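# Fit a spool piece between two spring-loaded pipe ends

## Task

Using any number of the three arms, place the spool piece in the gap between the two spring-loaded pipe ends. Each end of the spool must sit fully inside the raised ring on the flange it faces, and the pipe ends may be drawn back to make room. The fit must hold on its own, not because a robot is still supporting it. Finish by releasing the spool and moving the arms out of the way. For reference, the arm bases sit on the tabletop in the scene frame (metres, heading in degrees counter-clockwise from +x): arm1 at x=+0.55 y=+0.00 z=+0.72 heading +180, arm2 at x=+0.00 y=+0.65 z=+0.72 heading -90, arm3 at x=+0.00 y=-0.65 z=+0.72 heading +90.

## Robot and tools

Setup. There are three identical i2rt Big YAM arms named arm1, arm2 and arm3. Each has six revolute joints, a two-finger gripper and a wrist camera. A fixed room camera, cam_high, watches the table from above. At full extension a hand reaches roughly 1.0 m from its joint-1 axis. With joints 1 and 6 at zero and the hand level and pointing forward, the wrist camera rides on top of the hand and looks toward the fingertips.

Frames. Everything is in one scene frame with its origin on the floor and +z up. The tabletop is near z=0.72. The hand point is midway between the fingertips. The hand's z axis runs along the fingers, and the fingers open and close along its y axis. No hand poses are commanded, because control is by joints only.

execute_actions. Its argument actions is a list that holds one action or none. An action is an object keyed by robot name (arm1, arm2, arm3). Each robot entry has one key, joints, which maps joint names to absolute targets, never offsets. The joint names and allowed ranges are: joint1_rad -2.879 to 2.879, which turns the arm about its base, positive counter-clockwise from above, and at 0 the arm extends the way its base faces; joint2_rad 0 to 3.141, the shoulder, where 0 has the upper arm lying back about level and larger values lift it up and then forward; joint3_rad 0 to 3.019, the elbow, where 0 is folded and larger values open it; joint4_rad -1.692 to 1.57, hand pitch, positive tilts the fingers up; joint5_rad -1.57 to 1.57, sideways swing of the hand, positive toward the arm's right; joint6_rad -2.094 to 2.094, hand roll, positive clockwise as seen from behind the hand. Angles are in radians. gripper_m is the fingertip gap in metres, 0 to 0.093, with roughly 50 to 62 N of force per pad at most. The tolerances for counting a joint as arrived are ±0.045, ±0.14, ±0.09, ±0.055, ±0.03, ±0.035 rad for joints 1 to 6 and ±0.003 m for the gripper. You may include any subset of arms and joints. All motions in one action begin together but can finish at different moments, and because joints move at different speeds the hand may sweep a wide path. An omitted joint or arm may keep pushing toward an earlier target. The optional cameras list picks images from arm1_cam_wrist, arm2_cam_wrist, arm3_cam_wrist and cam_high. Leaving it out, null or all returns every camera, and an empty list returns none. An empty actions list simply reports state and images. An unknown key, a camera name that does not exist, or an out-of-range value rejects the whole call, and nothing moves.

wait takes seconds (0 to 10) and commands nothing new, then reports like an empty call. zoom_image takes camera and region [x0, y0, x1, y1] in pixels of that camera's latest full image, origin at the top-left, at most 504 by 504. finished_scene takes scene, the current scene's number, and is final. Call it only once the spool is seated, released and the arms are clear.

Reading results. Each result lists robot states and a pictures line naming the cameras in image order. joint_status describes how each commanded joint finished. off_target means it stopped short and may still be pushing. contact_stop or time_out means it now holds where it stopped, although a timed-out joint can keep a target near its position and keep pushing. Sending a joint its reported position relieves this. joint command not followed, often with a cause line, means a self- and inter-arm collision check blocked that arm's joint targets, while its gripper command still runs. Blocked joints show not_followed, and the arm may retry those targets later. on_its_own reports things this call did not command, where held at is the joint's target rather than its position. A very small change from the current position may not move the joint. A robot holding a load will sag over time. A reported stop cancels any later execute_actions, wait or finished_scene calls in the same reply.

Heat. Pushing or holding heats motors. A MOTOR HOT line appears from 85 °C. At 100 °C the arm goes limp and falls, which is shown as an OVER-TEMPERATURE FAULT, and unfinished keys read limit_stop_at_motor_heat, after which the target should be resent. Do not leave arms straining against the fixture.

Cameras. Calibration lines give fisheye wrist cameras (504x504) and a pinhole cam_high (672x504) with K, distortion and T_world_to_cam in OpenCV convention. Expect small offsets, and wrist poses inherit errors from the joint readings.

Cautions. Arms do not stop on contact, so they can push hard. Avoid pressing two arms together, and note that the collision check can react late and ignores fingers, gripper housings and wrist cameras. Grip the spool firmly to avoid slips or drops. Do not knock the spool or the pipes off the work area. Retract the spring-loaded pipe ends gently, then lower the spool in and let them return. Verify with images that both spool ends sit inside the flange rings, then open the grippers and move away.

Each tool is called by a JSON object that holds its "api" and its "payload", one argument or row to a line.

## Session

{"api": "execute_actions", "payload": {
  "actions": []
}}

Scene clock: 0.00 s.
arm1.joint_positions: joint1_rad=+0.409 joint2_rad=+0.523 joint3_rad=+1.383 joint4_rad=-1.241 joint5_rad=+0.220 joint6_rad=+0.191 gripper_m=+0.095
arm1.joint_status: not commanded
arm1.hand: x=+0.3509 y=-0.0412 z=+1.3229 quat_wxyz=(+0.073, +0.825, +0.021, -0.561) (m; scene frame)
arm2.joint_positions: joint1_rad=+0.334 joint2_rad=+0.458 joint3_rad=+1.406 joint4_rad=-1.265 joint5_rad=+0.090 joint6_rad=+0.367 gripper_m=+0.095
arm2.joint_status: not commanded
arm2.hand: x=+0.0330 y=+0.4906 z=+1.3676 quat_wxyz=(-0.512, -0.610, -0.527, +0.296) (m; scene frame)
arm3.joint_positions: joint1_rad=+0.405 joint2_rad=+0.604 joint3_rad=+1.384 joint4_rad=-1.145 joint5_rad=-0.161 joint6_rad=-0.389 gripper_m=+0.095
arm3.joint_status: not commanded
arm3.hand: x=-0.1243 y=-0.4400 z=+1.3484 quat_wxyz=(-0.357, +0.775, -0.268, -0.447) (m; scene frame)
pictures: arm1_cam_wrist, arm2_cam_wrist, arm3_cam_wrist, cam_high
camera_calibration (this result's frames):
arm1_cam_wrist: T_world_to_cam=[[-0.121325, 0.987533, -0.100296, 0.218589], [0.834587, 0.0467885, -0.548886, 0.439146], [-0.53735, -0.150299, -0.829858, 1.40513], [0, 0, 0, 1]] pos_world=[0.415063, -0.0252212, 1.42903]
arm2_cam_wrist: T_world_to_cam=[[-0.94494, -0.0772363, -0.318, 0.509353], [0.116868, 0.828018, -0.548386, 0.346549], [0.305665, -0.555356, -0.773401, 1.44102], [0, 0, 0, 1]] pos_world=[0.000338286, 0.552671, 1.4665]
arm3_cam_wrist: T_world_to_cam=[[0.736131, 0.599731, 0.313742, -0.0681058], [0.661588, -0.539724, -0.520576, 0.552502], [-0.142871, 0.59078, -0.794082, 1.43683], [0, 0, 0, 1]] pos_world=[-0.110112, -0.509809, 1.44995]
Images, in order (width x height): arm1_cam_wrist 504x504, arm2_cam_wrist 504x504, arm3_cam_wrist 504x504, cam_high 672x504.

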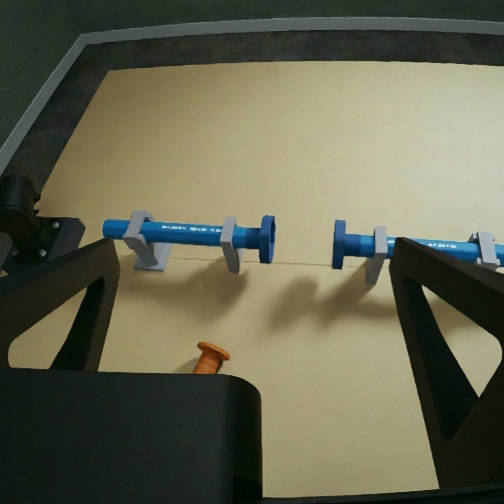

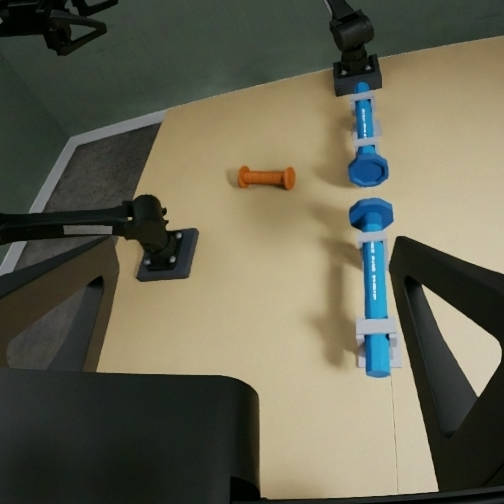

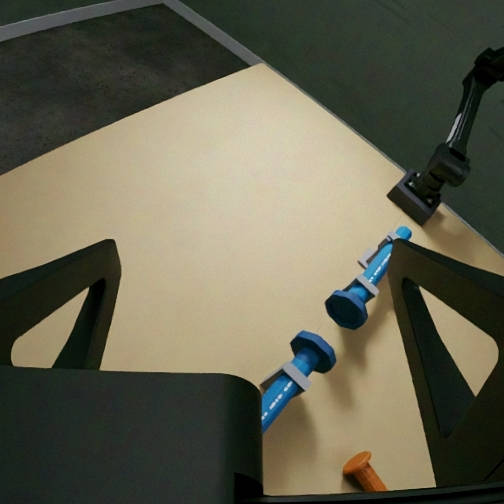

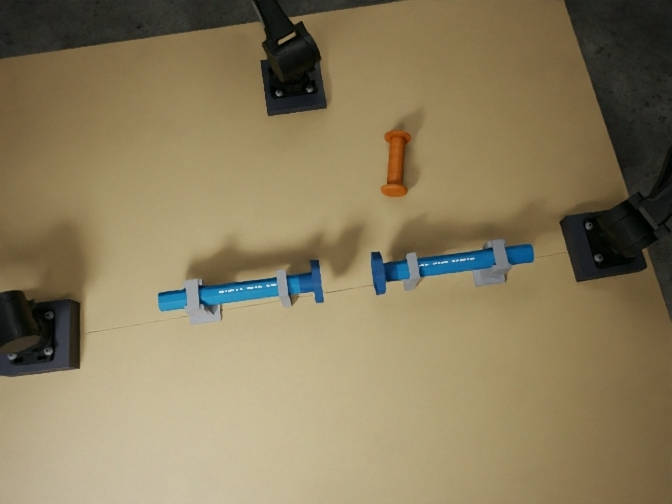

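{"api": "execute_actions", "payload": {
  "actions": [
    {"arm1":{"joints":{"joint1_rad":0.685,"joint2_rad":1.405,"joint3_rad":0.885,"joint4_rad":-1.02,"joint5_rad":0,"joint6_rad":0.95}},"arm2":{"joints":{"joint1_rad":0.052,"joint2_rad":1.62,"joint3_rad":1.265,"joint4_rad":-1.2,"joint5_rad":0,"joint6_rad":0.04}},"arm3":{"joints":{"joint1_rad":0.03,"joint2_rad":1.37,"joint3_rad":1.005,"joint4_rad":-1.2,"joint5_rad":0,"joint6_rad":0.04}}}
  ]
}}

Scene clock: 19.00 s.
arm1.joint_positions: joint1_rad=+0.685 joint2_rad=+1.397 joint3_rad=+0.857 joint4_rad=-1.031 joint5_rad=+0.001 joint6_rad=+0.934 gripper_m=+0.095
arm1.joint_status: all done
arm1.hand: x=+0.2740 y=-0.2162 z=+0.8182 quat_wxyz=(+0.000, +0.991, -0.134, -0.002) (m; scene frame)
arm2.joint_positions: joint1_rad=+0.062 joint2_rad=+1.617 joint3_rad=+1.264 joint4_rad=-1.206 joint5_rad=+0.003 joint6_rad=+0.049 gripper_m=+0.095
arm2.joint_status: all done
arm2.hand: x=+0.0049 y=+0.1831 z=+0.9059 quat_wxyz=(-0.006, -0.720, -0.694, +0.010) (m; scene frame)
arm3.joint_positions: joint1_rad=+0.036 joint2_rad=+1.356 joint3_rad=+0.986 joint4_rad=-1.194 joint5_rad=-0.002 joint6_rad=+0.029 gripper_m=+0.095
arm3.joint_status: all done
arm3.hand: x=-0.0103 y=-0.2867 z=+0.8993 quat_wxyz=(-0.009, +0.706, -0.708, -0.006) (m; scene frame)
pictures: arm1_cam_wrist, arm2_cam_wrist, arm3_cam_wrist, cam_high
camera_calibration (this result's frames):
arm1_cam_wrist: T_world_to_cam=[[0.265576, 0.964067, -0.00669761, 0.143833], [0.789609, -0.213521, 0.575262, -0.729292], [0.55316, -0.158064, -0.817942, 0.608393], [0, 0, 0, 1]] pos_world=[0.201119, -0.198218, 0.918127]
arm2_cam_wrist: T_world_to_cam=[[-0.999014, 0.0441233, 0.00484678, -0.00213893], [0.0389706, 0.819553, 0.571677, -0.661502], [0.0212521, 0.571302, -0.820465, 0.759463], [0, 0, 0, 1]] pos_world=[0.00750215, 0.108348, 1.00129]
arm3_cam_wrist: T_world_to_cam=[[0.999978, -0.00385598, 0.00546747, 0.00388272], [-0.00626673, -0.826026, 0.563597, -0.737936], [0.00234305, -0.563618, -0.826032, 0.705274], [0, 0, 0, 1]] pos_world=[-0.0101596, -0.212035, 0.998456]
Images, in order (width x height): arm1_cam_wrist 504x504, arm2_cam_wrist 504x504, arm3_cam_wrist 504x504, cam_high 672x504.

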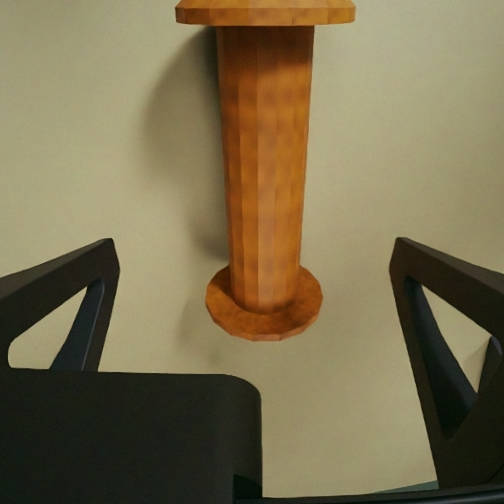

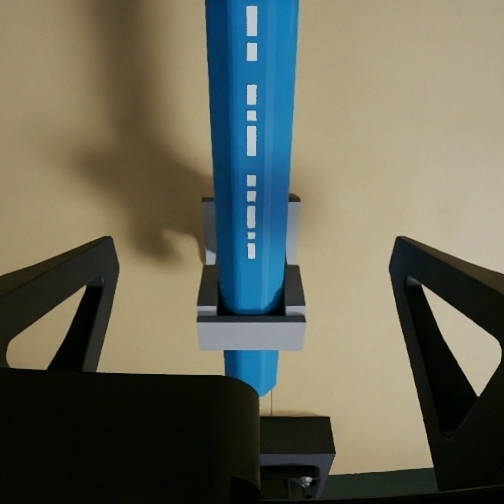

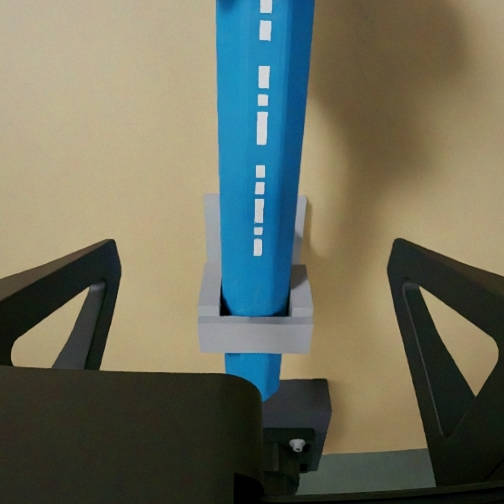

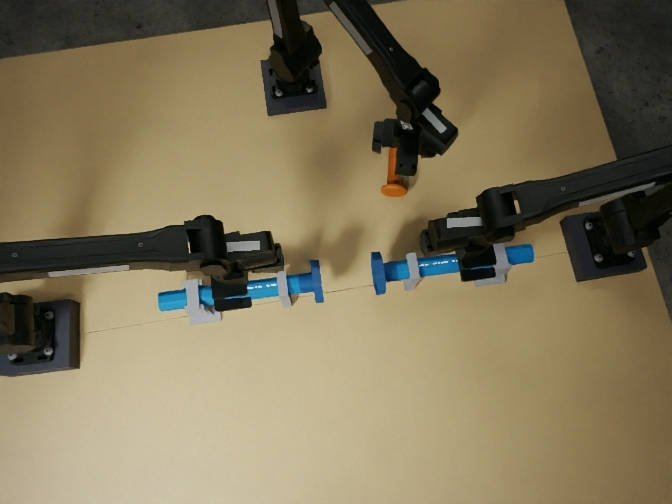

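Good; same heights. Descend.

{"api": "execute_actions", "payload": {
  "actions": [
    {"arm1":{"joints":{"joint1_rad":0.67,"joint2_rad":1.545,"joint3_rad":0.795,"joint4_rad":-0.78}},"arm2":{"joints":{"joint2_rad":1.70,"joint3_rad":1.105,"joint4_rad":-0.965}},"arm3":{"joints":{"joint2_rad":1.465,"joint3_rad":0.845,"joint4_rad":-0.935,"joint6_rad":0.08}}}
  ]
}}

Scene clock: 22.23 s.
arm1.joint_positions: joint1_rad=+0.676 joint2_rad=+1.558 joint3_rad=+0.783 joint4_rad=-0.796 joint5_rad=+0.001 joint6_rad=+0.935 gripper_m=+0.095
arm1.joint_status: all done
arm1.hand: x=+0.2666 y=-0.2180 z=+0.7422 quat_wxyz=(+0.000, +0.990, -0.138, -0.002) (m; scene frame)
arm2.joint_positions: joint1_rad=+0.062 joint2_rad=+1.705 joint3_rad=+1.098 joint4_rad=-0.975 joint5_rad=+0.003 joint6_rad=+0.049 gripper_m=+0.095
arm2.joint_status: all done
arm2.hand: x=+0.0046 y=+0.1998 z=+0.8110 quat_wxyz=(+0.002, -0.720, -0.694, +0.002) (m; scene frame)
arm3.joint_positions: joint1_rad=+0.036 joint2_rad=+1.470 joint3_rad=+0.832 joint4_rad=-0.943 joint5_rad=-0.002 joint6_rad=+0.069 gripper_m=+0.095
arm3.joint_status: all done
arm3.hand: x=-0.0095 y=-0.2950 z=+0.8088 quat_wxyz=(-0.003, +0.692, -0.722, +0.000) (m; scene frame)
pictures: arm1_cam_wrist, arm2_cam_wrist, arm3_cam_wrist, cam_high
camera_calibration (this result's frames):
arm1_cam_wrist: T_world_to_cam=[[0.274394, 0.961596, -0.00641254, 0.143874], [0.787445, -0.220862, 0.575457, -0.681284], [0.551941, -0.162952, -0.817807, 0.549274], [0, 0, 0, 1]] pos_world=[0.193828, -0.199314, 0.842173]
arm2_cam_wrist: T_world_to_cam=[[-0.999011, 0.04404, 0.00615503, -0.00384576], [0.0391713, 0.806029, 0.590579, -0.633511], [0.021048, 0.590236, -0.806957, 0.657251], [0, 0, 0, 1]] pos_world=[0.0071397, 0.122865, 0.904535]
arm3_cam_wrist: T_world_to_cam=[[0.999018, -0.0439167, 0.00583562, -0.00862393], [-0.0392198, -0.815434, 0.57752, -0.702217], [-0.0206042, -0.577182, -0.816356, 0.613728], [0, 0, 0, 1]] pos_world=[-0.00628001, -0.218758, 0.906615]
Images, in order (width x height): arm1_cam_wrist 504x504, arm2_cam_wrist 504x504, arm3_cam_wrist 504x504, cam_high 672x504.

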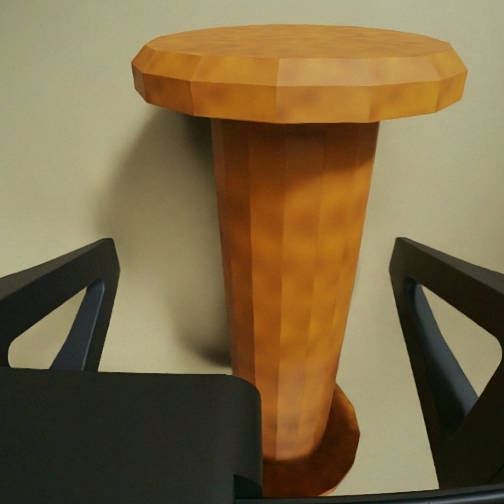

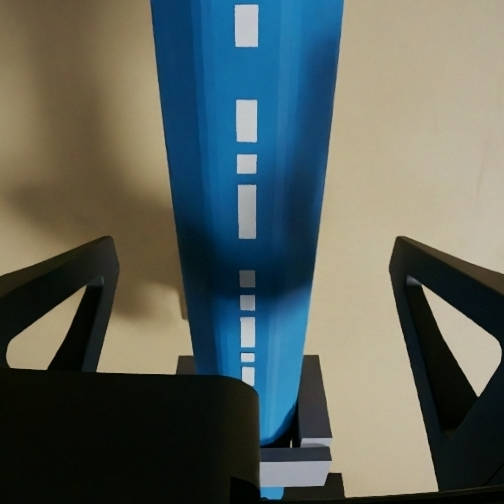

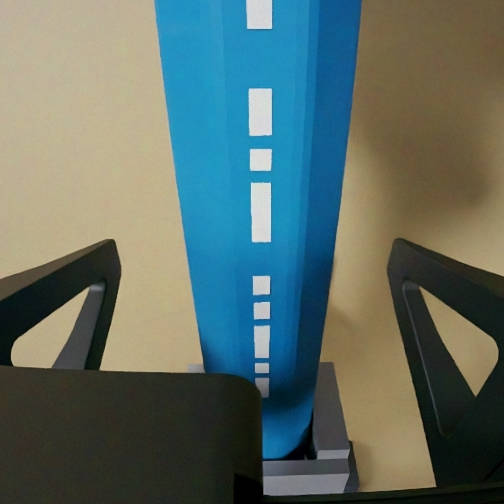

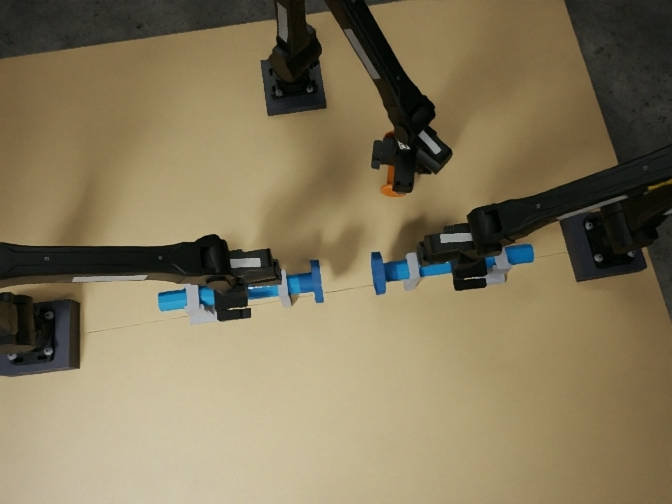

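{"api": "execute_actions", "payload": {
  "actions": [
    {"arm1":{"joints":{"gripper_m":0.0}},"arm2":{"joints":{"gripper_m":0.0}},"arm3":{"joints":{"gripper_m":0.0}}}
  ],
  "cameras": []
}}

{"api": "execute_actions", "payload": {
  "actions": [
    {"arm1":{"joints":{"joint1_rad":0.4,"joint2_rad":1.43,"joint3_rad":1.25,"joint4_rad":-1.32,"joint6_rad":1.3}}}
  ],
  "cameras": ["arm1_cam_wrist"]
}}

Scene clock: 29.20 s.
arm1.joint_positions: joint1_rad=+0.675 joint2_rad=+1.558 joint3_rad=+0.783 joint4_rad=-0.793 joint5_rad=+0.001 joint6_rad=+0.938 gripper_m=+0.035
arm1.joint_status: gripper_m off_target (ended at +0.035, target +0.000)
arm1.hand: x=+0.2657 y=-0.2182 z=+0.7422 quat_wxyz=(+0.001, +0.990, -0.140, -0.003) (m; scene frame)
arm2.joint_positions: joint1_rad=+0.062 joint2_rad=+1.705 joint3_rad=+1.098 joint4_rad=-0.974 joint5_rad=-0.003 joint6_rad=+0.049 gripper_m=+0.039
arm2.joint_status: gripper_m off_target (ended at +0.039, target +0.000)
arm2.hand: x=+0.0057 y=+0.1997 z=+0.8109 quat_wxyz=(-0.001, -0.720, -0.694, -0.001) (m; scene frame)
arm3.joint_positions: joint1_rad=+0.035 joint2_rad=+1.470 joint3_rad=+0.832 joint4_rad=-0.943 joint5_rad=+0.004 joint6_rad=+0.068 gripper_m=+0.039
arm3.joint_status: gripper_m off_target (ended at +0.039, target +0.000)
arm3.hand: x=-0.0082 y=-0.2949 z=+0.8088 quat_wxyz=(-0.005, +0.692, -0.722, +0.002) (m; scene frame)
pictures: none
No camera images: the call's "cameras" was empty. Leave "cameras" out to get every camera's image.

Scene clock: 30.57 s.
arm1.joint_positions: joint1_rad=+0.395 joint2_rad=+1.435 joint3_rad=+1.205 joint4_rad=-1.305 joint5_rad=+0.002 joint6_rad=+1.285 gripper_m=+0.035
arm1.joint_status: all done
arm1.hand: x=+0.1611 y=-0.1529 z=+0.9274 quat_wxyz=(+0.013, +0.899, -0.439, -0.014) (m; scene frame)
arm2.joint_positions: joint1_rad=+0.062 joint2_rad=+1.705 joint3_rad=+1.098 joint4_rad=-0.974 joint5_rad=-0.003 joint6_rad=+0.049 gripper_m=+0.039
arm2.joint_status: not commanded
arm2.hand: x=+0.0057 y=+0.1997 z=+0.8109 quat_wxyz=(-0.001, -0.720, -0.694, -0.001) (m; scene frame)
arm3.joint_positions: joint1_rad=+0.035 joint2_rad=+1.470 joint3_rad=+0.832 joint4_rad=-0.943 joint5_rad=+0.004 joint6_rad=+0.068 gripper_m=+0.039
arm3.joint_status: not commanded
arm3.hand: x=-0.0082 y=-0.2949 z=+0.8088 quat_wxyz=(-0.005, +0.692, -0.722, +0.002) (m; scene frame)
pictures: arm1_cam_wrist
camera_calibration (this result's frames):
arm1_cam_wrist: T_world_to_cam=[[0.787998, 0.614265, -0.041688, 0.00833656], [0.524924, -0.634918, 0.566862, -0.703455], [0.321735, -0.46857, -0.822757, 0.764504], [0, 0, 0, 1]] pos_world=[0.116723, -0.0935338, 1.02811]
Images, in order (width x height): arm1_cam_wrist 504x504.

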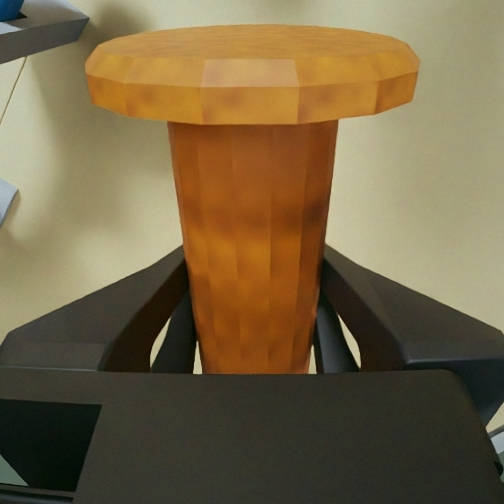

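{"api": "execute_actions", "payload": {
  "actions": [
    {"arm1":{"joints":{"joint1_rad":0.095,"joint2_rad":1.805,"joint3_rad":1.62,"joint4_rad":-1.34,"joint6_rad":1.685}},"arm2":{"joints":{"joint2_rad":1.52,"joint3_rad":0.89,"joint4_rad":-1.08}},"arm3":{"joints":{"joint2_rad":1.285,"joint3_rad":0.64,"joint4_rad":-1.05}}}
  ],
  "cameras": ["cam_high","arm1_cam_wrist"]
}}

{"api": "zoom_image", "payload": {
  "camera": "cam_high",
  "region": [250, 210, 450, 330]
}}

Scene clock: 41.07 s.
arm1.joint_positions: joint1_rad=+0.091 joint2_rad=+1.823 joint3_rad=+1.565 joint4_rad=-1.332 joint5_rad=+0.005 joint6_rad=+1.669 gripper_m=+0.035
arm1.joint_status: all done
arm1.hand: x=+0.0050 y=-0.0379 z=+0.8828 quat_wxyz=(-0.008, +0.698, -0.716, +0.004) (m; scene frame)
arm2.joint_positions: joint1_rad=+0.062 joint2_rad=+1.622 joint3_rad=+0.989 joint4_rad=-0.907 joint5_rad=-0.010 joint6_rad=+0.049 gripper_m=+0.039
arm2.joint_status: joint3_rad time_out (moved -0.109 of -0.208); joint4_rad time_out (moved +0.067 of -0.106); the others done
arm2.on_its_own: joint3_rad reads +0.989 and still pushes toward +0.890 since a time_out; joint4_rad reads -0.907 and still pushes toward -1.080 since a time_out
arm2.hand: x=+0.0064 y=+0.2260 z=+0.8112 quat_wxyz=(-0.018, -0.720, -0.694, +0.011) (m; scene frame)
arm3.joint_positions: joint1_rad=+0.035 joint2_rad=+1.373 joint3_rad=+0.730 joint4_rad=-0.887 joint5_rad=+0.001 joint6_rad=+0.068 gripper_m=+0.039
arm3.joint_status: joint3_rad time_out (moved -0.102 of -0.192); joint4_rad time_out (moved +0.055 of -0.107); the others done
arm3.on_its_own: joint3_rad reads +0.730 and still pushes toward +0.640 since a time_out; joint4_rad reads -0.887 and still pushes toward -1.050 since a time_out
arm3.hand: x=-0.0081 y=-0.3209 z=+0.8083 quat_wxyz=(-0.021, +0.692, -0.721, -0.018) (m; scene frame)
pictures: arm1_cam_wrist, cam_high
camera_calibration (this result's frames):
arm1_cam_wrist: T_world_to_cam=[[0.999583, -0.0270515, 0.0100873, -0.012291], [-0.0279512, -0.819261, 0.572739, -0.532602], [-0.00722936, -0.572783, -0.819675, 0.826857], [0, 0, 0, 1]] pos_world=[0.00337663, 0.0369367, 0.98292]
Images, in order (width x height): arm1_cam_wrist 504x504, cam_high 672x504.

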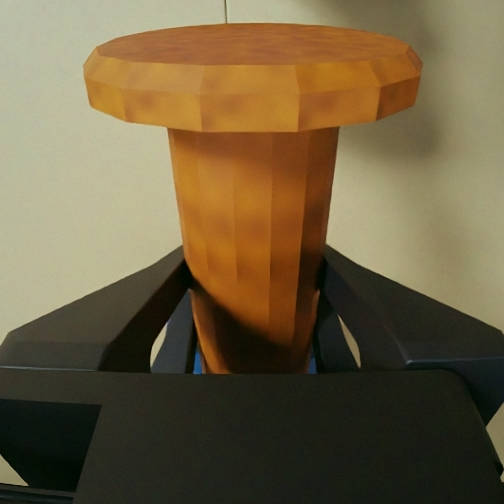

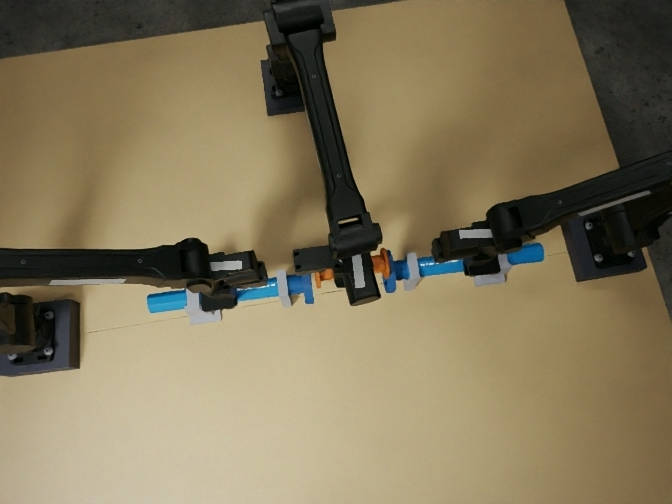

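Region (250, 210, 450, 330) of cam_high's 672x504 image, scaled by 2.520, with more detail than that image has; it fills the top 302 rows of this view, and the rest is white.

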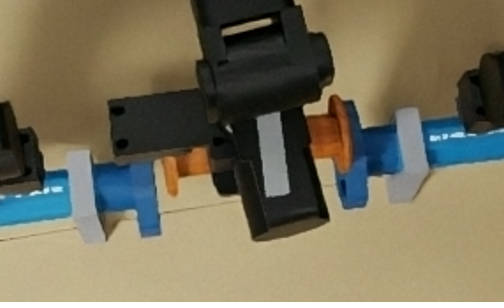

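{"api": "execute_actions", "payload": {
  "actions": [
    {"arm1":{"joints":{"joint1_rad":0.068,"joint2_rad":1.785,"joint6_rad":1.635}}}
  ],
  "cameras": ["cam_high","arm1_cam_wrist"]
}}

{"api": "zoom_image", "payload": {
  "camera": "cam_high",
  "region": [250, 210, 450, 330]
}}

Scene clock: 46.07 s.
arm1.joint_positions: joint1_rad=+0.070 joint2_rad=+1.823 joint3_rad=+1.565 joint4_rad=-1.332 joint5_rad=+0.002 joint6_rad=+1.651 gripper_m=+0.035
arm1.joint_status: all done
arm1.hand: x=+0.0044 y=-0.0271 z=+0.8828 quat_wxyz=(-0.007, +0.697, -0.717, +0.005) (m; scene frame)
arm2.joint_positions: joint1_rad=+0.062 joint2_rad=+1.622 joint3_rad=+0.989 joint4_rad=-0.907 joint5_rad=-0.010 joint6_rad=+0.049 gripper_m=+0.039
arm2.joint_status: not commanded
arm2.on_its_own: joint3_rad reads +0.989 and still pushes toward +0.890 since a time_out; joint4_rad reads -0.907 and still pushes toward -1.080 since a time_out
arm2.hand: x=+0.0064 y=+0.2260 z=+0.8112 quat_wxyz=(-0.018, -0.720, -0.694, +0.011) (m; scene frame)
arm3.joint_positions: joint1_rad=+0.035 joint2_rad=+1.373 joint3_rad=+0.730 joint4_rad=-0.887 joint5_rad=+0.001 joint6_rad=+0.068 gripper_m=+0.039
arm3.joint_status: not commanded
arm3.on_its_own: joint3_rad reads +0.730 and still pushes toward +0.640 since a time_out; joint4_rad reads -0.887 and still pushes toward -1.050 since a time_out
arm3.hand: x=-0.0081 y=-0.3209 z=+0.8083 quat_wxyz=(-0.021, +0.692, -0.721, -0.018) (m; scene frame)
pictures: arm1_cam_wrist, cam_high
camera_calibration (this result's frames):
arm1_cam_wrist: T_world_to_cam=[[0.999515, -0.0293563, 0.0104308, -0.0117214], [-0.030012, -0.817456, 0.575208, -0.525904], [-0.00835927, -0.575242, -0.817941, 0.831429], [0, 0, 0, 1]] pos_world=[0.00288247, 0.0480255, 0.982686]
Images, in order (width x height): arm1_cam_wrist 504x504, cam_high 672x504.

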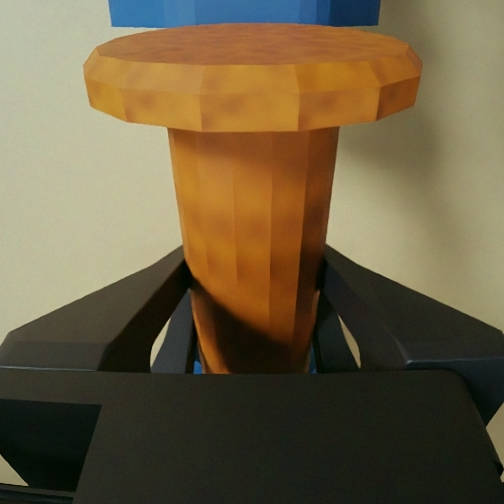

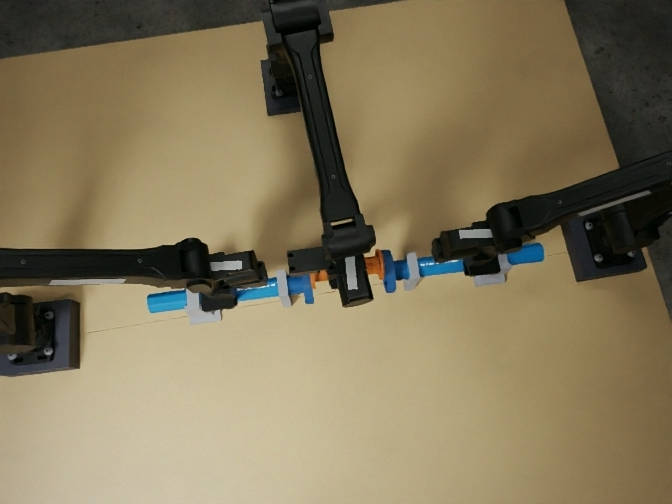

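Region (250, 210, 450, 330) of cam_high's 672x504 image, scaled by 2.520, with more detail than that image has; it fills the top 302 rows of this view, and the rest is white.

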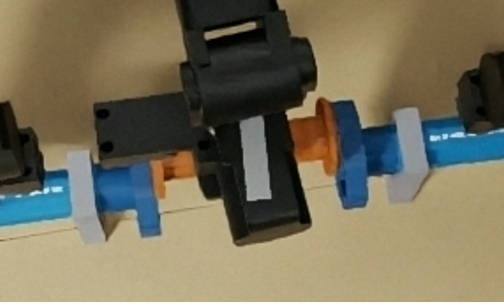

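{"api": "execute_actions", "payload": {
  "actions": [
    {"arm1":{"joints":{"joint1_rad":0.058,"joint5_rad":-0.04}}}
  ],
  "cameras": ["cam_high","arm1_cam_wrist"]
}}

{"api": "zoom_image", "payload": {
  "camera": "cam_high",
  "region": [250, 210, 450, 330]
}}

Scene clock: 54.87 s.
arm1.joint_positions: joint1_rad=+0.065 joint2_rad=+1.823 joint3_rad=+1.565 joint4_rad=-1.332 joint5_rad=-0.036 joint6_rad=+1.650 gripper_m=+0.035
arm1.joint_status: all done
arm1.hand: x=+0.0046 y=-0.0310 z=+0.8829 quat_wxyz=(+0.006, +0.695, -0.719, +0.019) (m; scene frame)
arm2.joint_positions: joint1_rad=+0.062 joint2_rad=+1.622 joint3_rad=+0.989 joint4_rad=-0.907 joint5_rad=-0.010 joint6_rad=+0.049 gripper_m=+0.039
arm2.joint_status: not commanded
arm2.on_its_own: joint3_rad reads +0.989 and still pushes toward +0.890 since a time_out; joint4_rad reads -0.907 and still pushes toward -1.080 since a time_out
arm2.hand: x=+0.0064 y=+0.2260 z=+0.8112 quat_wxyz=(-0.018, -0.720, -0.694, +0.011) (m; scene frame)
arm3.joint_positions: joint1_rad=+0.035 joint2_rad=+1.373 joint3_rad=+0.730 joint4_rad=-0.887 joint5_rad=+0.001 joint6_rad=+0.068 gripper_m=+0.039
arm3.joint_status: not commanded
arm3.on_its_own: joint3_rad reads +0.730 and still pushes toward +0.640 since a time_out; joint4_rad reads -0.887 and still pushes toward -1.050 since a time_out
arm3.hand: x=-0.0081 y=-0.3209 z=+0.8083 quat_wxyz=(-0.021, +0.692, -0.721, -0.018) (m; scene frame)
pictures: arm1_cam_wrist, cam_high
camera_calibration (this result's frames):
arm1_cam_wrist: T_world_to_cam=[[0.999326, -0.0341253, 0.0135349, -0.0149025], [-0.0353424, -0.794542, 0.606179, -0.555765], [-0.00993197, -0.606249, -0.795213, 0.808254], [0, 0, 0, 1]] pos_world=[0.00327796, 0.0479157, 0.979829]
Images, in order (width x height): arm1_cam_wrist 504x504, cam_high 672x504.

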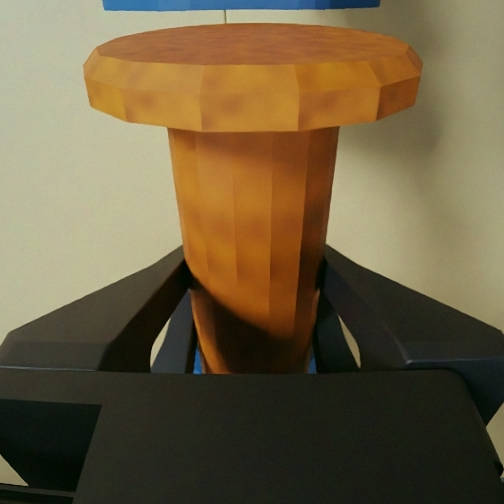

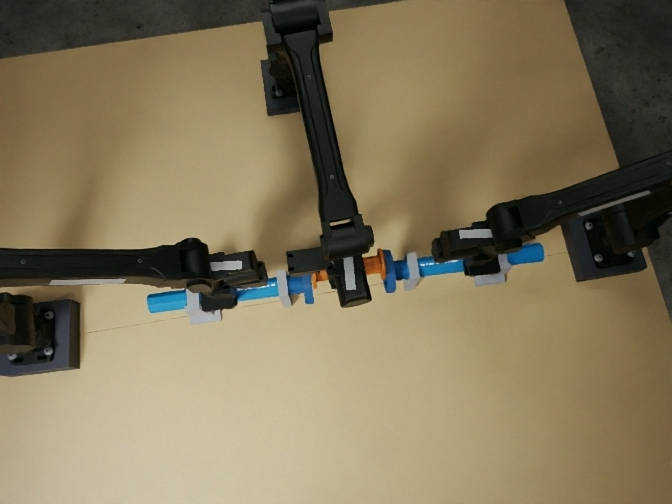

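Region (250, 210, 450, 330) of cam_high's 672x504 image, scaled by 2.520, with more detail than that image has; it fills the top 302 rows of this view, and the rest is white.

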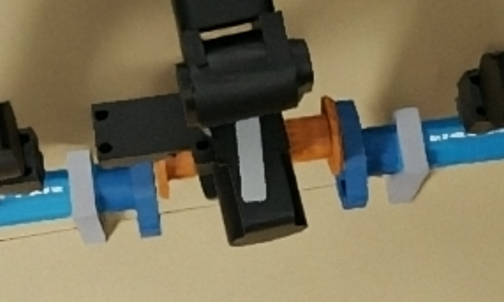

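{"api": "execute_actions", "payload": {
  "actions": [
    {"arm1":{"joints":{"joint2_rad":1.846,"joint3_rad":1.483,"joint4_rad":-1.14}}}
  ],
  "cameras": ["cam_high","arm1_cam_wrist"]
}}

{"api": "zoom_image", "payload": {
  "camera": "cam_high",
  "region": [250, 210, 450, 330]
}}

Scene clock: 59.53 s.
arm1.joint_positions: joint1_rad=+0.065 joint2_rad=+1.871 joint3_rad=+1.464 joint4_rad=-1.155 joint5_rad=-0.036 joint6_rad=+1.650 gripper_m=+0.035
arm1.joint_status: all done
arm1.hand: x=-0.0004 y=-0.0313 z=+0.8212 quat_wxyz=(+0.016, +0.695, -0.718, +0.010) (m; scene frame)
arm2.joint_positions: joint1_rad=+0.062 joint2_rad=+1.622 joint3_rad=+0.989 joint4_rad=-0.907 joint5_rad=-0.010 joint6_rad=+0.049 gripper_m=+0.039
arm2.joint_status: not commanded
arm2.on_its_own: joint3_rad reads +0.989 and still pushes toward +0.890 since a time_out; joint4_rad reads -0.907 and still pushes toward -1.080 since a time_out
arm2.hand: x=+0.0064 y=+0.2260 z=+0.8112 quat_wxyz=(-0.018, -0.720, -0.694, +0.011) (m; scene frame)
arm3.joint_positions: joint1_rad=+0.035 joint2_rad=+1.373 joint3_rad=+0.730 joint4_rad=-0.887 joint5_rad=+0.001 joint6_rad=+0.068 gripper_m=+0.039
arm3.joint_status: not commanded
arm3.on_its_own: joint3_rad reads +0.730 and still pushes toward +0.640 since a time_out; joint4_rad reads -0.887 and still pushes toward -1.050 since a time_out
arm3.hand: x=-0.0081 y=-0.3209 z=+0.8083 quat_wxyz=(-0.021, +0.692, -0.721, -0.018) (m; scene frame)
pictures: arm1_cam_wrist, cam_high
camera_calibration (this result's frames):
arm1_cam_wrist: T_world_to_cam=[[0.999323, -0.0337593, -0.0146159, 0.013963], [-0.0179226, -0.793755, 0.607974, -0.520202], [-0.0321262, -0.6073, -0.793822, 0.75782], [0, 0, 0, 1]] pos_world=[0.0010689, 0.0477832, 0.918048]
Images, in order (width x height): arm1_cam_wrist 504x504, cam_high 672x504.

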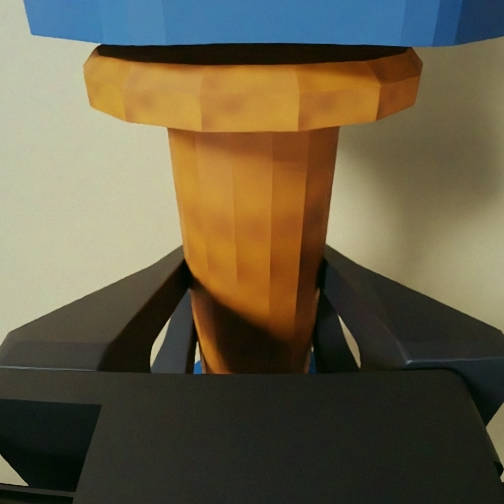

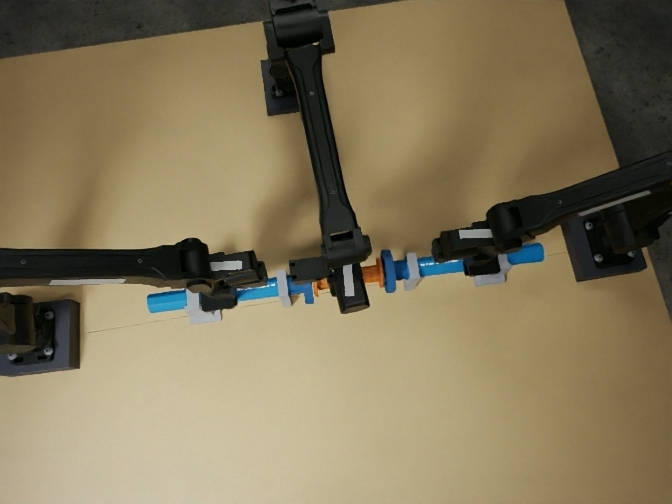

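Region (250, 210, 450, 330) of cam_high's 672x504 image, scaled by 2.520, with more detail than that image has; it fills the top 302 rows of this view, and the rest is white.

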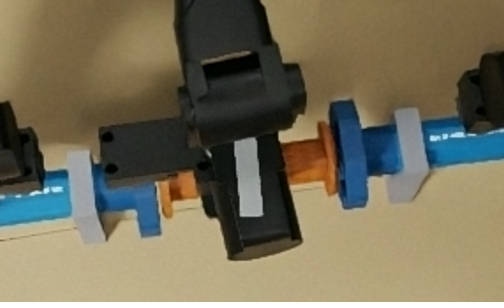

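{"api": "execute_actions", "payload": {
  "actions": [
    {"arm1":{"joints":{"joint3_rad":1.46}}}
  ],
  "cameras": ["arm1_cam_wrist"]
}}

Scene clock: 62.60 s.
arm1.joint_positions: joint1_rad=+0.065 joint2_rad=+1.871 joint3_rad=+1.446 joint4_rad=-1.154 joint5_rad=-0.036 joint6_rad=+1.650 gripper_m=+0.035
arm1.joint_status: all done
arm1.hand: x=+0.0062 y=-0.0310 z=+0.8152 quat_wxyz=(+0.010, +0.695, -0.718, +0.015) (m; scene frame)
arm2.joint_positions: joint1_rad=+0.062 joint2_rad=+1.622 joint3_rad=+0.989 joint4_rad=-0.907 joint5_rad=-0.010 joint6_rad=+0.049 gripper_m=+0.039
arm2.joint_status: not commanded
arm2.on_its_own: joint3_rad reads +0.989 and still pushes toward +0.890 since a time_out; joint4_rad reads -0.907 and still pushes toward -1.080 since a time_out
arm2.hand: x=+0.0064 y=+0.2260 z=+0.8112 quat_wxyz=(-0.018, -0.720, -0.694, +0.011) (m; scene frame)
arm3.joint_positions: joint1_rad=+0.035 joint2_rad=+1.373 joint3_rad=+0.730 joint4_rad=-0.887 joint5_rad=+0.001 joint6_rad=+0.068 gripper_m=+0.039
arm3.joint_status: not commanded
arm3.on_its_own: joint3_rad reads +0.730 and still pushes toward +0.640 since a time_out; joint4_rad reads -0.887 and still pushes toward -1.050 since a time_out
arm3.hand: x=-0.0081 y=-0.3209 z=+0.8083 quat_wxyz=(-0.021, +0.692, -0.721, -0.018) (m; scene frame)
pictures: arm1_cam_wrist
camera_calibration (this result's frames):
arm1_cam_wrist: T_world_to_cam=[[0.99943, -0.0337462, 0.00135403, -0.00569134], [-0.0276392, -0.794207, 0.607018, -0.515362], [-0.0194092, -0.606709, -0.794687, 0.754083], [0, 0, 0, 1]] pos_world=[0.00608007, 0.0480133, 0.912102]
Images, in order (width x height): arm1_cam_wrist 504x504.

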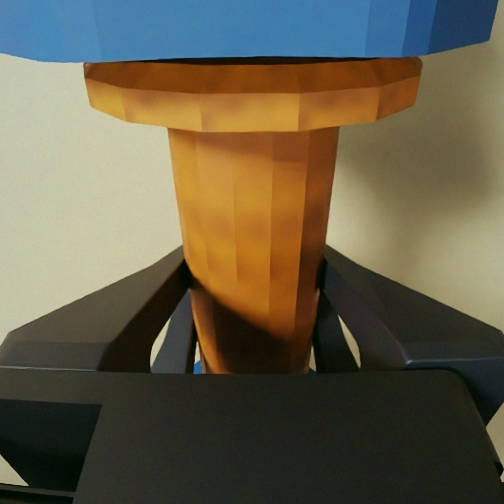

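{"api": "execute_actions", "payload": {
  "actions": [
    {"arm1":{"joints":{"joint4_rad":-1.13}}}
  ],
  "cameras": []
}}

{"api": "execute_actions", "payload": {
  "actions": [
    {"arm2":{"joints":{"joint2_rad":1.68,"joint3_rad":1.065,"joint4_rad":-0.96}},"arm3":{"joints":{"joint2_rad":1.44,"joint3_rad":0.80,"joint4_rad":-0.93}}}
  ],
  "cameras": ["cam_high","arm1_cam_wrist"]
}}

{"api": "zoom_image", "payload": {
  "camera": "cam_high",
  "region": [250, 210, 450, 330]
}}

Scene clock: 67.00 s.
arm1.joint_positions: joint1_rad=+0.065 joint2_rad=+1.871 joint3_rad=+1.446 joint4_rad=-1.145 joint5_rad=-0.036 joint6_rad=+1.650 gripper_m=+0.035
arm1.joint_status: all done
arm1.hand: x=+0.0041 y=-0.0311 z=+0.8152 quat_wxyz=(+0.014, +0.695, -0.718, +0.012) (m; scene frame)
arm2.joint_positions: joint1_rad=+0.062 joint2_rad=+1.622 joint3_rad=+0.989 joint4_rad=-0.907 joint5_rad=-0.010 joint6_rad=+0.049 gripper_m=+0.039
arm2.joint_status: not commanded
arm2.on_its_own: joint3_rad reads +0.989 and still pushes toward +0.890 since a time_out; joint4_rad reads -0.907 and still pushes toward -1.080 since a time_out
arm2.hand: x=+0.0064 y=+0.2260 z=+0.8112 quat_wxyz=(-0.018, -0.720, -0.694, +0.011) (m; scene frame)
arm3.joint_positions: joint1_rad=+0.035 joint2_rad=+1.373 joint3_rad=+0.730 joint4_rad=-0.887 joint5_rad=+0.001 joint6_rad=+0.068 gripper_m=+0.039
arm3.joint_status: not commanded
arm3.on_its_own: joint3_rad reads +0.730 and still pushes toward +0.640 since a time_out; joint4_rad reads -0.887 and still pushes toward -1.050 since a time_out
arm3.hand: x=-0.0081 y=-0.3209 z=+0.8083 quat_wxyz=(-0.021, +0.692, -0.721, -0.018) (m; scene frame)
pictures: none
No camera images: the call's "cameras" was empty. Leave "cameras" out to get every camera's image.

Scene clock: 67.80 s.
arm1.joint_positions: joint1_rad=+0.064 joint2_rad=+1.874 joint3_rad=+1.441 joint4_rad=-1.138 joint5_rad=-0.038 joint6_rad=+1.650 gripper_m=+0.035
arm1.joint_status: not commanded
arm1.hand: x=+0.0047 y=-0.0309 z=+0.8116 quat_wxyz=(+0.013, +0.695, -0.719, +0.014) (m; scene frame)
arm2.joint_positions: joint1_rad=+0.062 joint2_rad=+1.661 joint3_rad=+1.037 joint4_rad=-0.933 joint5_rad=-0.009 joint6_rad=+0.046 gripper_m=+0.039
arm2.joint_status: all done
arm2.hand: x=+0.0064 y=+0.2132 z=+0.8107 quat_wxyz=(-0.012, -0.719, -0.695, +0.006) (m; scene frame)
arm3.joint_positions: joint1_rad=+0.035 joint2_rad=+1.423 joint3_rad=+0.780 joint4_rad=-0.906 joint5_rad=+0.001 joint6_rad=+0.068 gripper_m=+0.039
arm3.joint_status: all done
arm3.hand: x=-0.0084 y=-0.3065 z=+0.8080 quat_wxyz=(-0.015, +0.692, -0.722, -0.010) (m; scene frame)
pictures: arm1_cam_wrist, cam_high
camera_calibration (this result's frames):
arm1_cam_wrist: T_world_to_cam=[[0.999403, -0.034137, -0.00538207, 0.00125711], [-0.0238117, -0.793076, 0.608657, -0.514432], [-0.0250461, -0.608165, -0.793415, 0.750153], [0, 0, 0, 1]] pos_world=[0.00528258, 0.0482756, 0.908302]
Images, in order (width x height): arm1_cam_wrist 504x504, cam_high 672x504.

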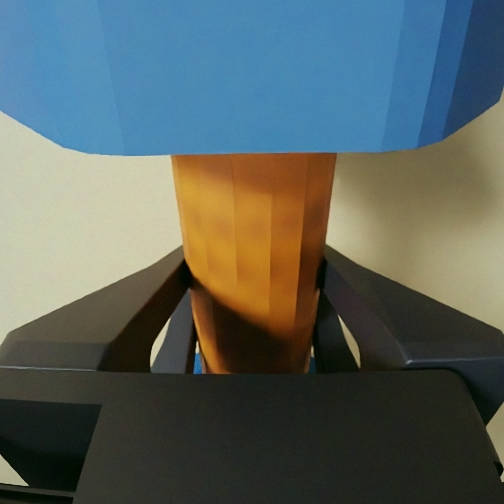

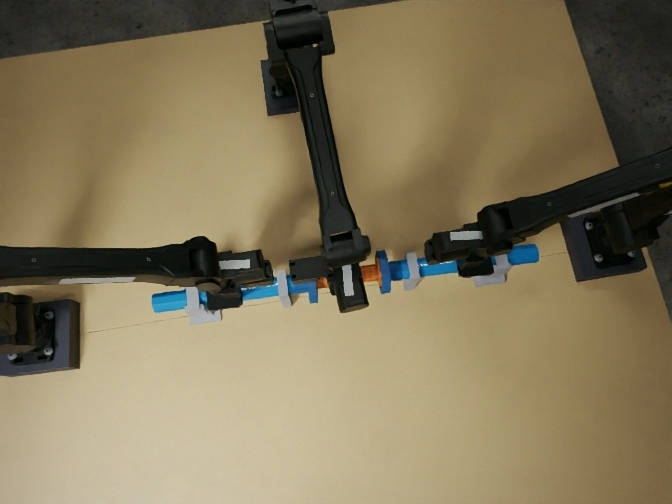

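Region (250, 210, 450, 330) of cam_high's 672x504 image, scaled by 2.520, with more detail than that image has; it fills the top 302 rows of this view, and the rest is white.

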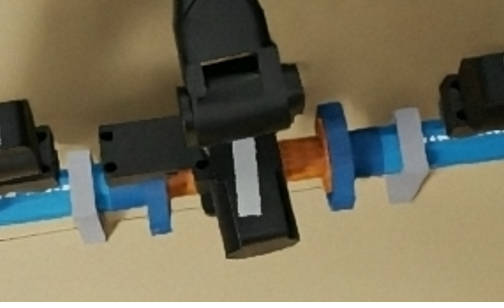

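{"api": "execute_actions", "payload": {
  "actions": [
    {"arm1":{"joints":{"joint5_rad":0.02,"joint1_rad":0.08}},"arm2":{"joints":{"gripper_m":0.09}},"arm3":{"joints":{"gripper_m":0.09}}}
  ],
  "cameras": ["cam_high"]
}}

{"api": "zoom_image", "payload": {
  "camera": "cam_high",
  "region": [250, 210, 450, 330]
}}

Scene clock: 72.03 s.
arm1.joint_positions: joint1_rad=+0.079 joint2_rad=+1.875 joint3_rad=+1.441 joint4_rad=-1.134 joint5_rad=+0.006 joint6_rad=+1.648 gripper_m=+0.035
arm1.joint_status: all done
arm1.hand: x=+0.0040 y=-0.0313 z=+0.8107 quat_wxyz=(+0.000, +0.701, -0.713, -0.004) (m; scene frame)
arm2.joint_positions: joint1_rad=+0.062 joint2_rad=+1.663 joint3_rad=+1.040 joint4_rad=-0.951 joint5_rad=-0.004 joint6_rad=+0.046 gripper_m=+0.090
arm2.joint_status: all done
arm2.hand: x=+0.0056 y=+0.2167 z=+0.8107 quat_wxyz=(-0.004, -0.719, -0.695, +0.002) (m; scene frame)
arm3.joint_positions: joint1_rad=+0.035 joint2_rad=+1.425 joint3_rad=+0.782 joint4_rad=-0.923 joint5_rad=+0.002 joint6_rad=+0.069 gripper_m=+0.090
arm3.joint_status: all done
arm3.hand: x=-0.0082 y=-0.3100 z=+0.8078 quat_wxyz=(-0.009, +0.691, -0.722, -0.004) (m; scene frame)
pictures: cam_high
Images, in order (width x height): cam_high 672x504.

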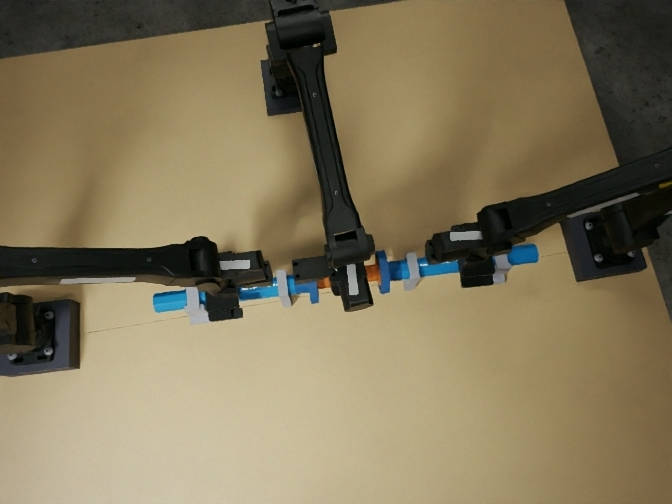

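Region (250, 210, 450, 330) of cam_high's 672x504 image, scaled by 2.520, with more detail than that image has; it fills the top 302 rows of this view, and the rest is white.

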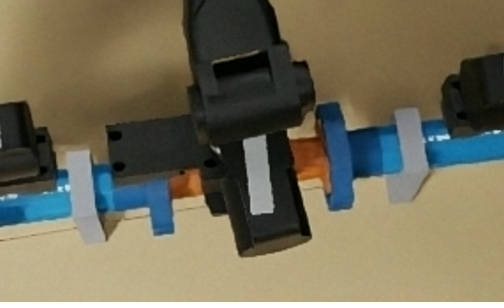

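{"api": "execute_actions", "payload": {
  "actions": [
    {"arm1":{"joints":{"gripper_m":0.09}},"arm2":{"joints":{"joint2_rad":1.3}},"arm3":{"joints":{"joint2_rad":1.1,"joint3_rad":0.85}}}
  ],
  "cameras": []
}}

{"api": "execute_actions", "payload": {
  "actions": [
    {"arm1":{"joints":{"joint2_rad":1.45}}}
  ],
  "cameras": ["cam_high","arm1_cam_wrist"]
}}

{"api": "zoom_image", "payload": {
  "camera": "cam_high",
  "region": [250, 210, 450, 330]
}}

Scene clock: 77.97 s.
arm1.joint_positions: joint1_rad=+0.079 joint2_rad=+1.860 joint3_rad=+1.441 joint4_rad=-1.134 joint5_rad=+0.017 joint6_rad=+1.648 gripper_m=+0.090
arm1.joint_status: all done
arm1.hand: x=+0.0030 y=-0.0296 z=+0.8186 quat_wxyz=(+0.002, +0.701, -0.713, -0.013) (m; scene frame)
arm2.joint_positions: joint1_rad=+0.062 joint2_rad=+1.285 joint3_rad=+1.040 joint4_rad=-0.953 joint5_rad=-0.004 joint6_rad=+0.046 gripper_m=+0.090
arm2.joint_status: all done
arm2.hand: x=+0.0060 y=+0.2117 z=+0.9693 quat_wxyz=(-0.140, -0.705, -0.683, +0.130) (m; scene frame)
arm3.joint_positions: joint1_rad=+0.035 joint2_rad=+1.086 joint3_rad=+0.820 joint4_rad=-0.924 joint5_rad=+0.002 joint6_rad=+0.069 gripper_m=+0.090
arm3.joint_status: all done
arm3.hand: x=-0.0097 y=-0.2872 z=+0.9366 quat_wxyz=(-0.135, +0.678, -0.708, -0.142) (m; scene frame)
pictures: none
No camera images: the call's "cameras" was empty. Leave "cameras" out to get every camera's image.

Scene clock: 79.47 s.
arm1.joint_positions: joint1_rad=+0.079 joint2_rad=+1.456 joint3_rad=+1.441 joint4_rad=-1.134 joint5_rad=+0.017 joint6_rad=+1.648 gripper_m=+0.090
arm1.joint_status: all done
arm1.hand: x=+0.0231 y=-0.0282 z=+1.0300 quat_wxyz=(+0.153, +0.684, -0.699, -0.144) (m; scene frame)
arm2.joint_positions: joint1_rad=+0.062 joint2_rad=+1.285 joint3_rad=+1.040 joint4_rad=-0.953 joint5_rad=-0.004 joint6_rad=+0.046 gripper_m=+0.090
arm2.joint_status: not commanded
arm2.hand: x=+0.0060 y=+0.2117 z=+0.9693 quat_wxyz=(-0.140, -0.705, -0.683, +0.130) (m; scene frame)
arm3.joint_positions: joint1_rad=+0.035 joint2_rad=+1.086 joint3_rad=+0.820 joint4_rad=-0.924 joint5_rad=+0.002 joint6_rad=+0.069 gripper_m=+0.090
arm3.joint_status: not commanded
arm3.hand: x=-0.0097 y=-0.2872 z=+0.9366 quat_wxyz=(-0.135, +0.678, -0.708, -0.142) (m; scene frame)
pictures: arm1_cam_wrist, cam_high
camera_calibration (this result's frames):
arm1_cam_wrist: T_world_to_cam=[[0.908697, -0.0238834, -0.416772, 0.410293], [0.225944, -0.811352, 0.539126, -0.579427], [-0.351025, -0.58407, -0.731877, 0.870379], [0, 0, 0, 1]] pos_world=[0.0636112, 0.0480422, 1.12039]
Images, in order (width x height): arm1_cam_wrist 504x504, cam_high 672x504.

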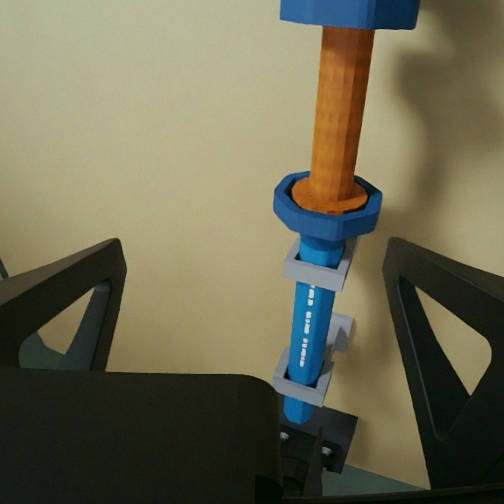

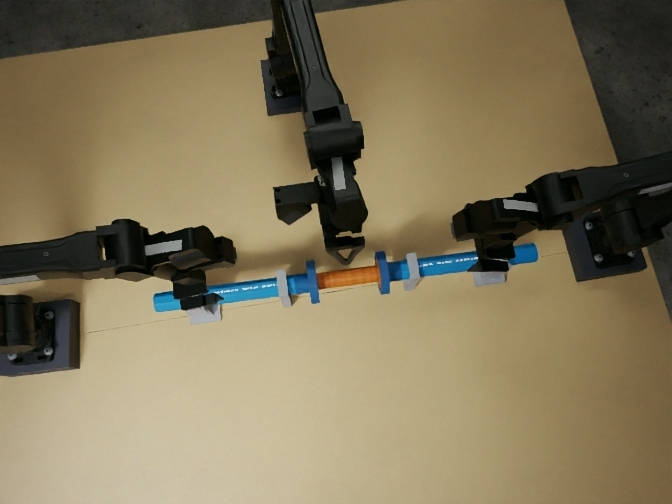

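Region (250, 210, 450, 330) of cam_high's 672x504 image, scaled by 2.520, with more detail than that image has; it fills the top 302 rows of this view, and the rest is white.

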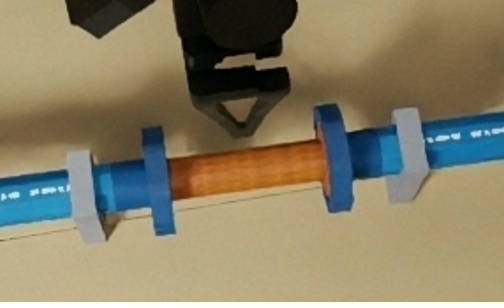

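{"api": "finished_scene", "payload": {
  "scene": 2
}}

The scene is finished: the task was done.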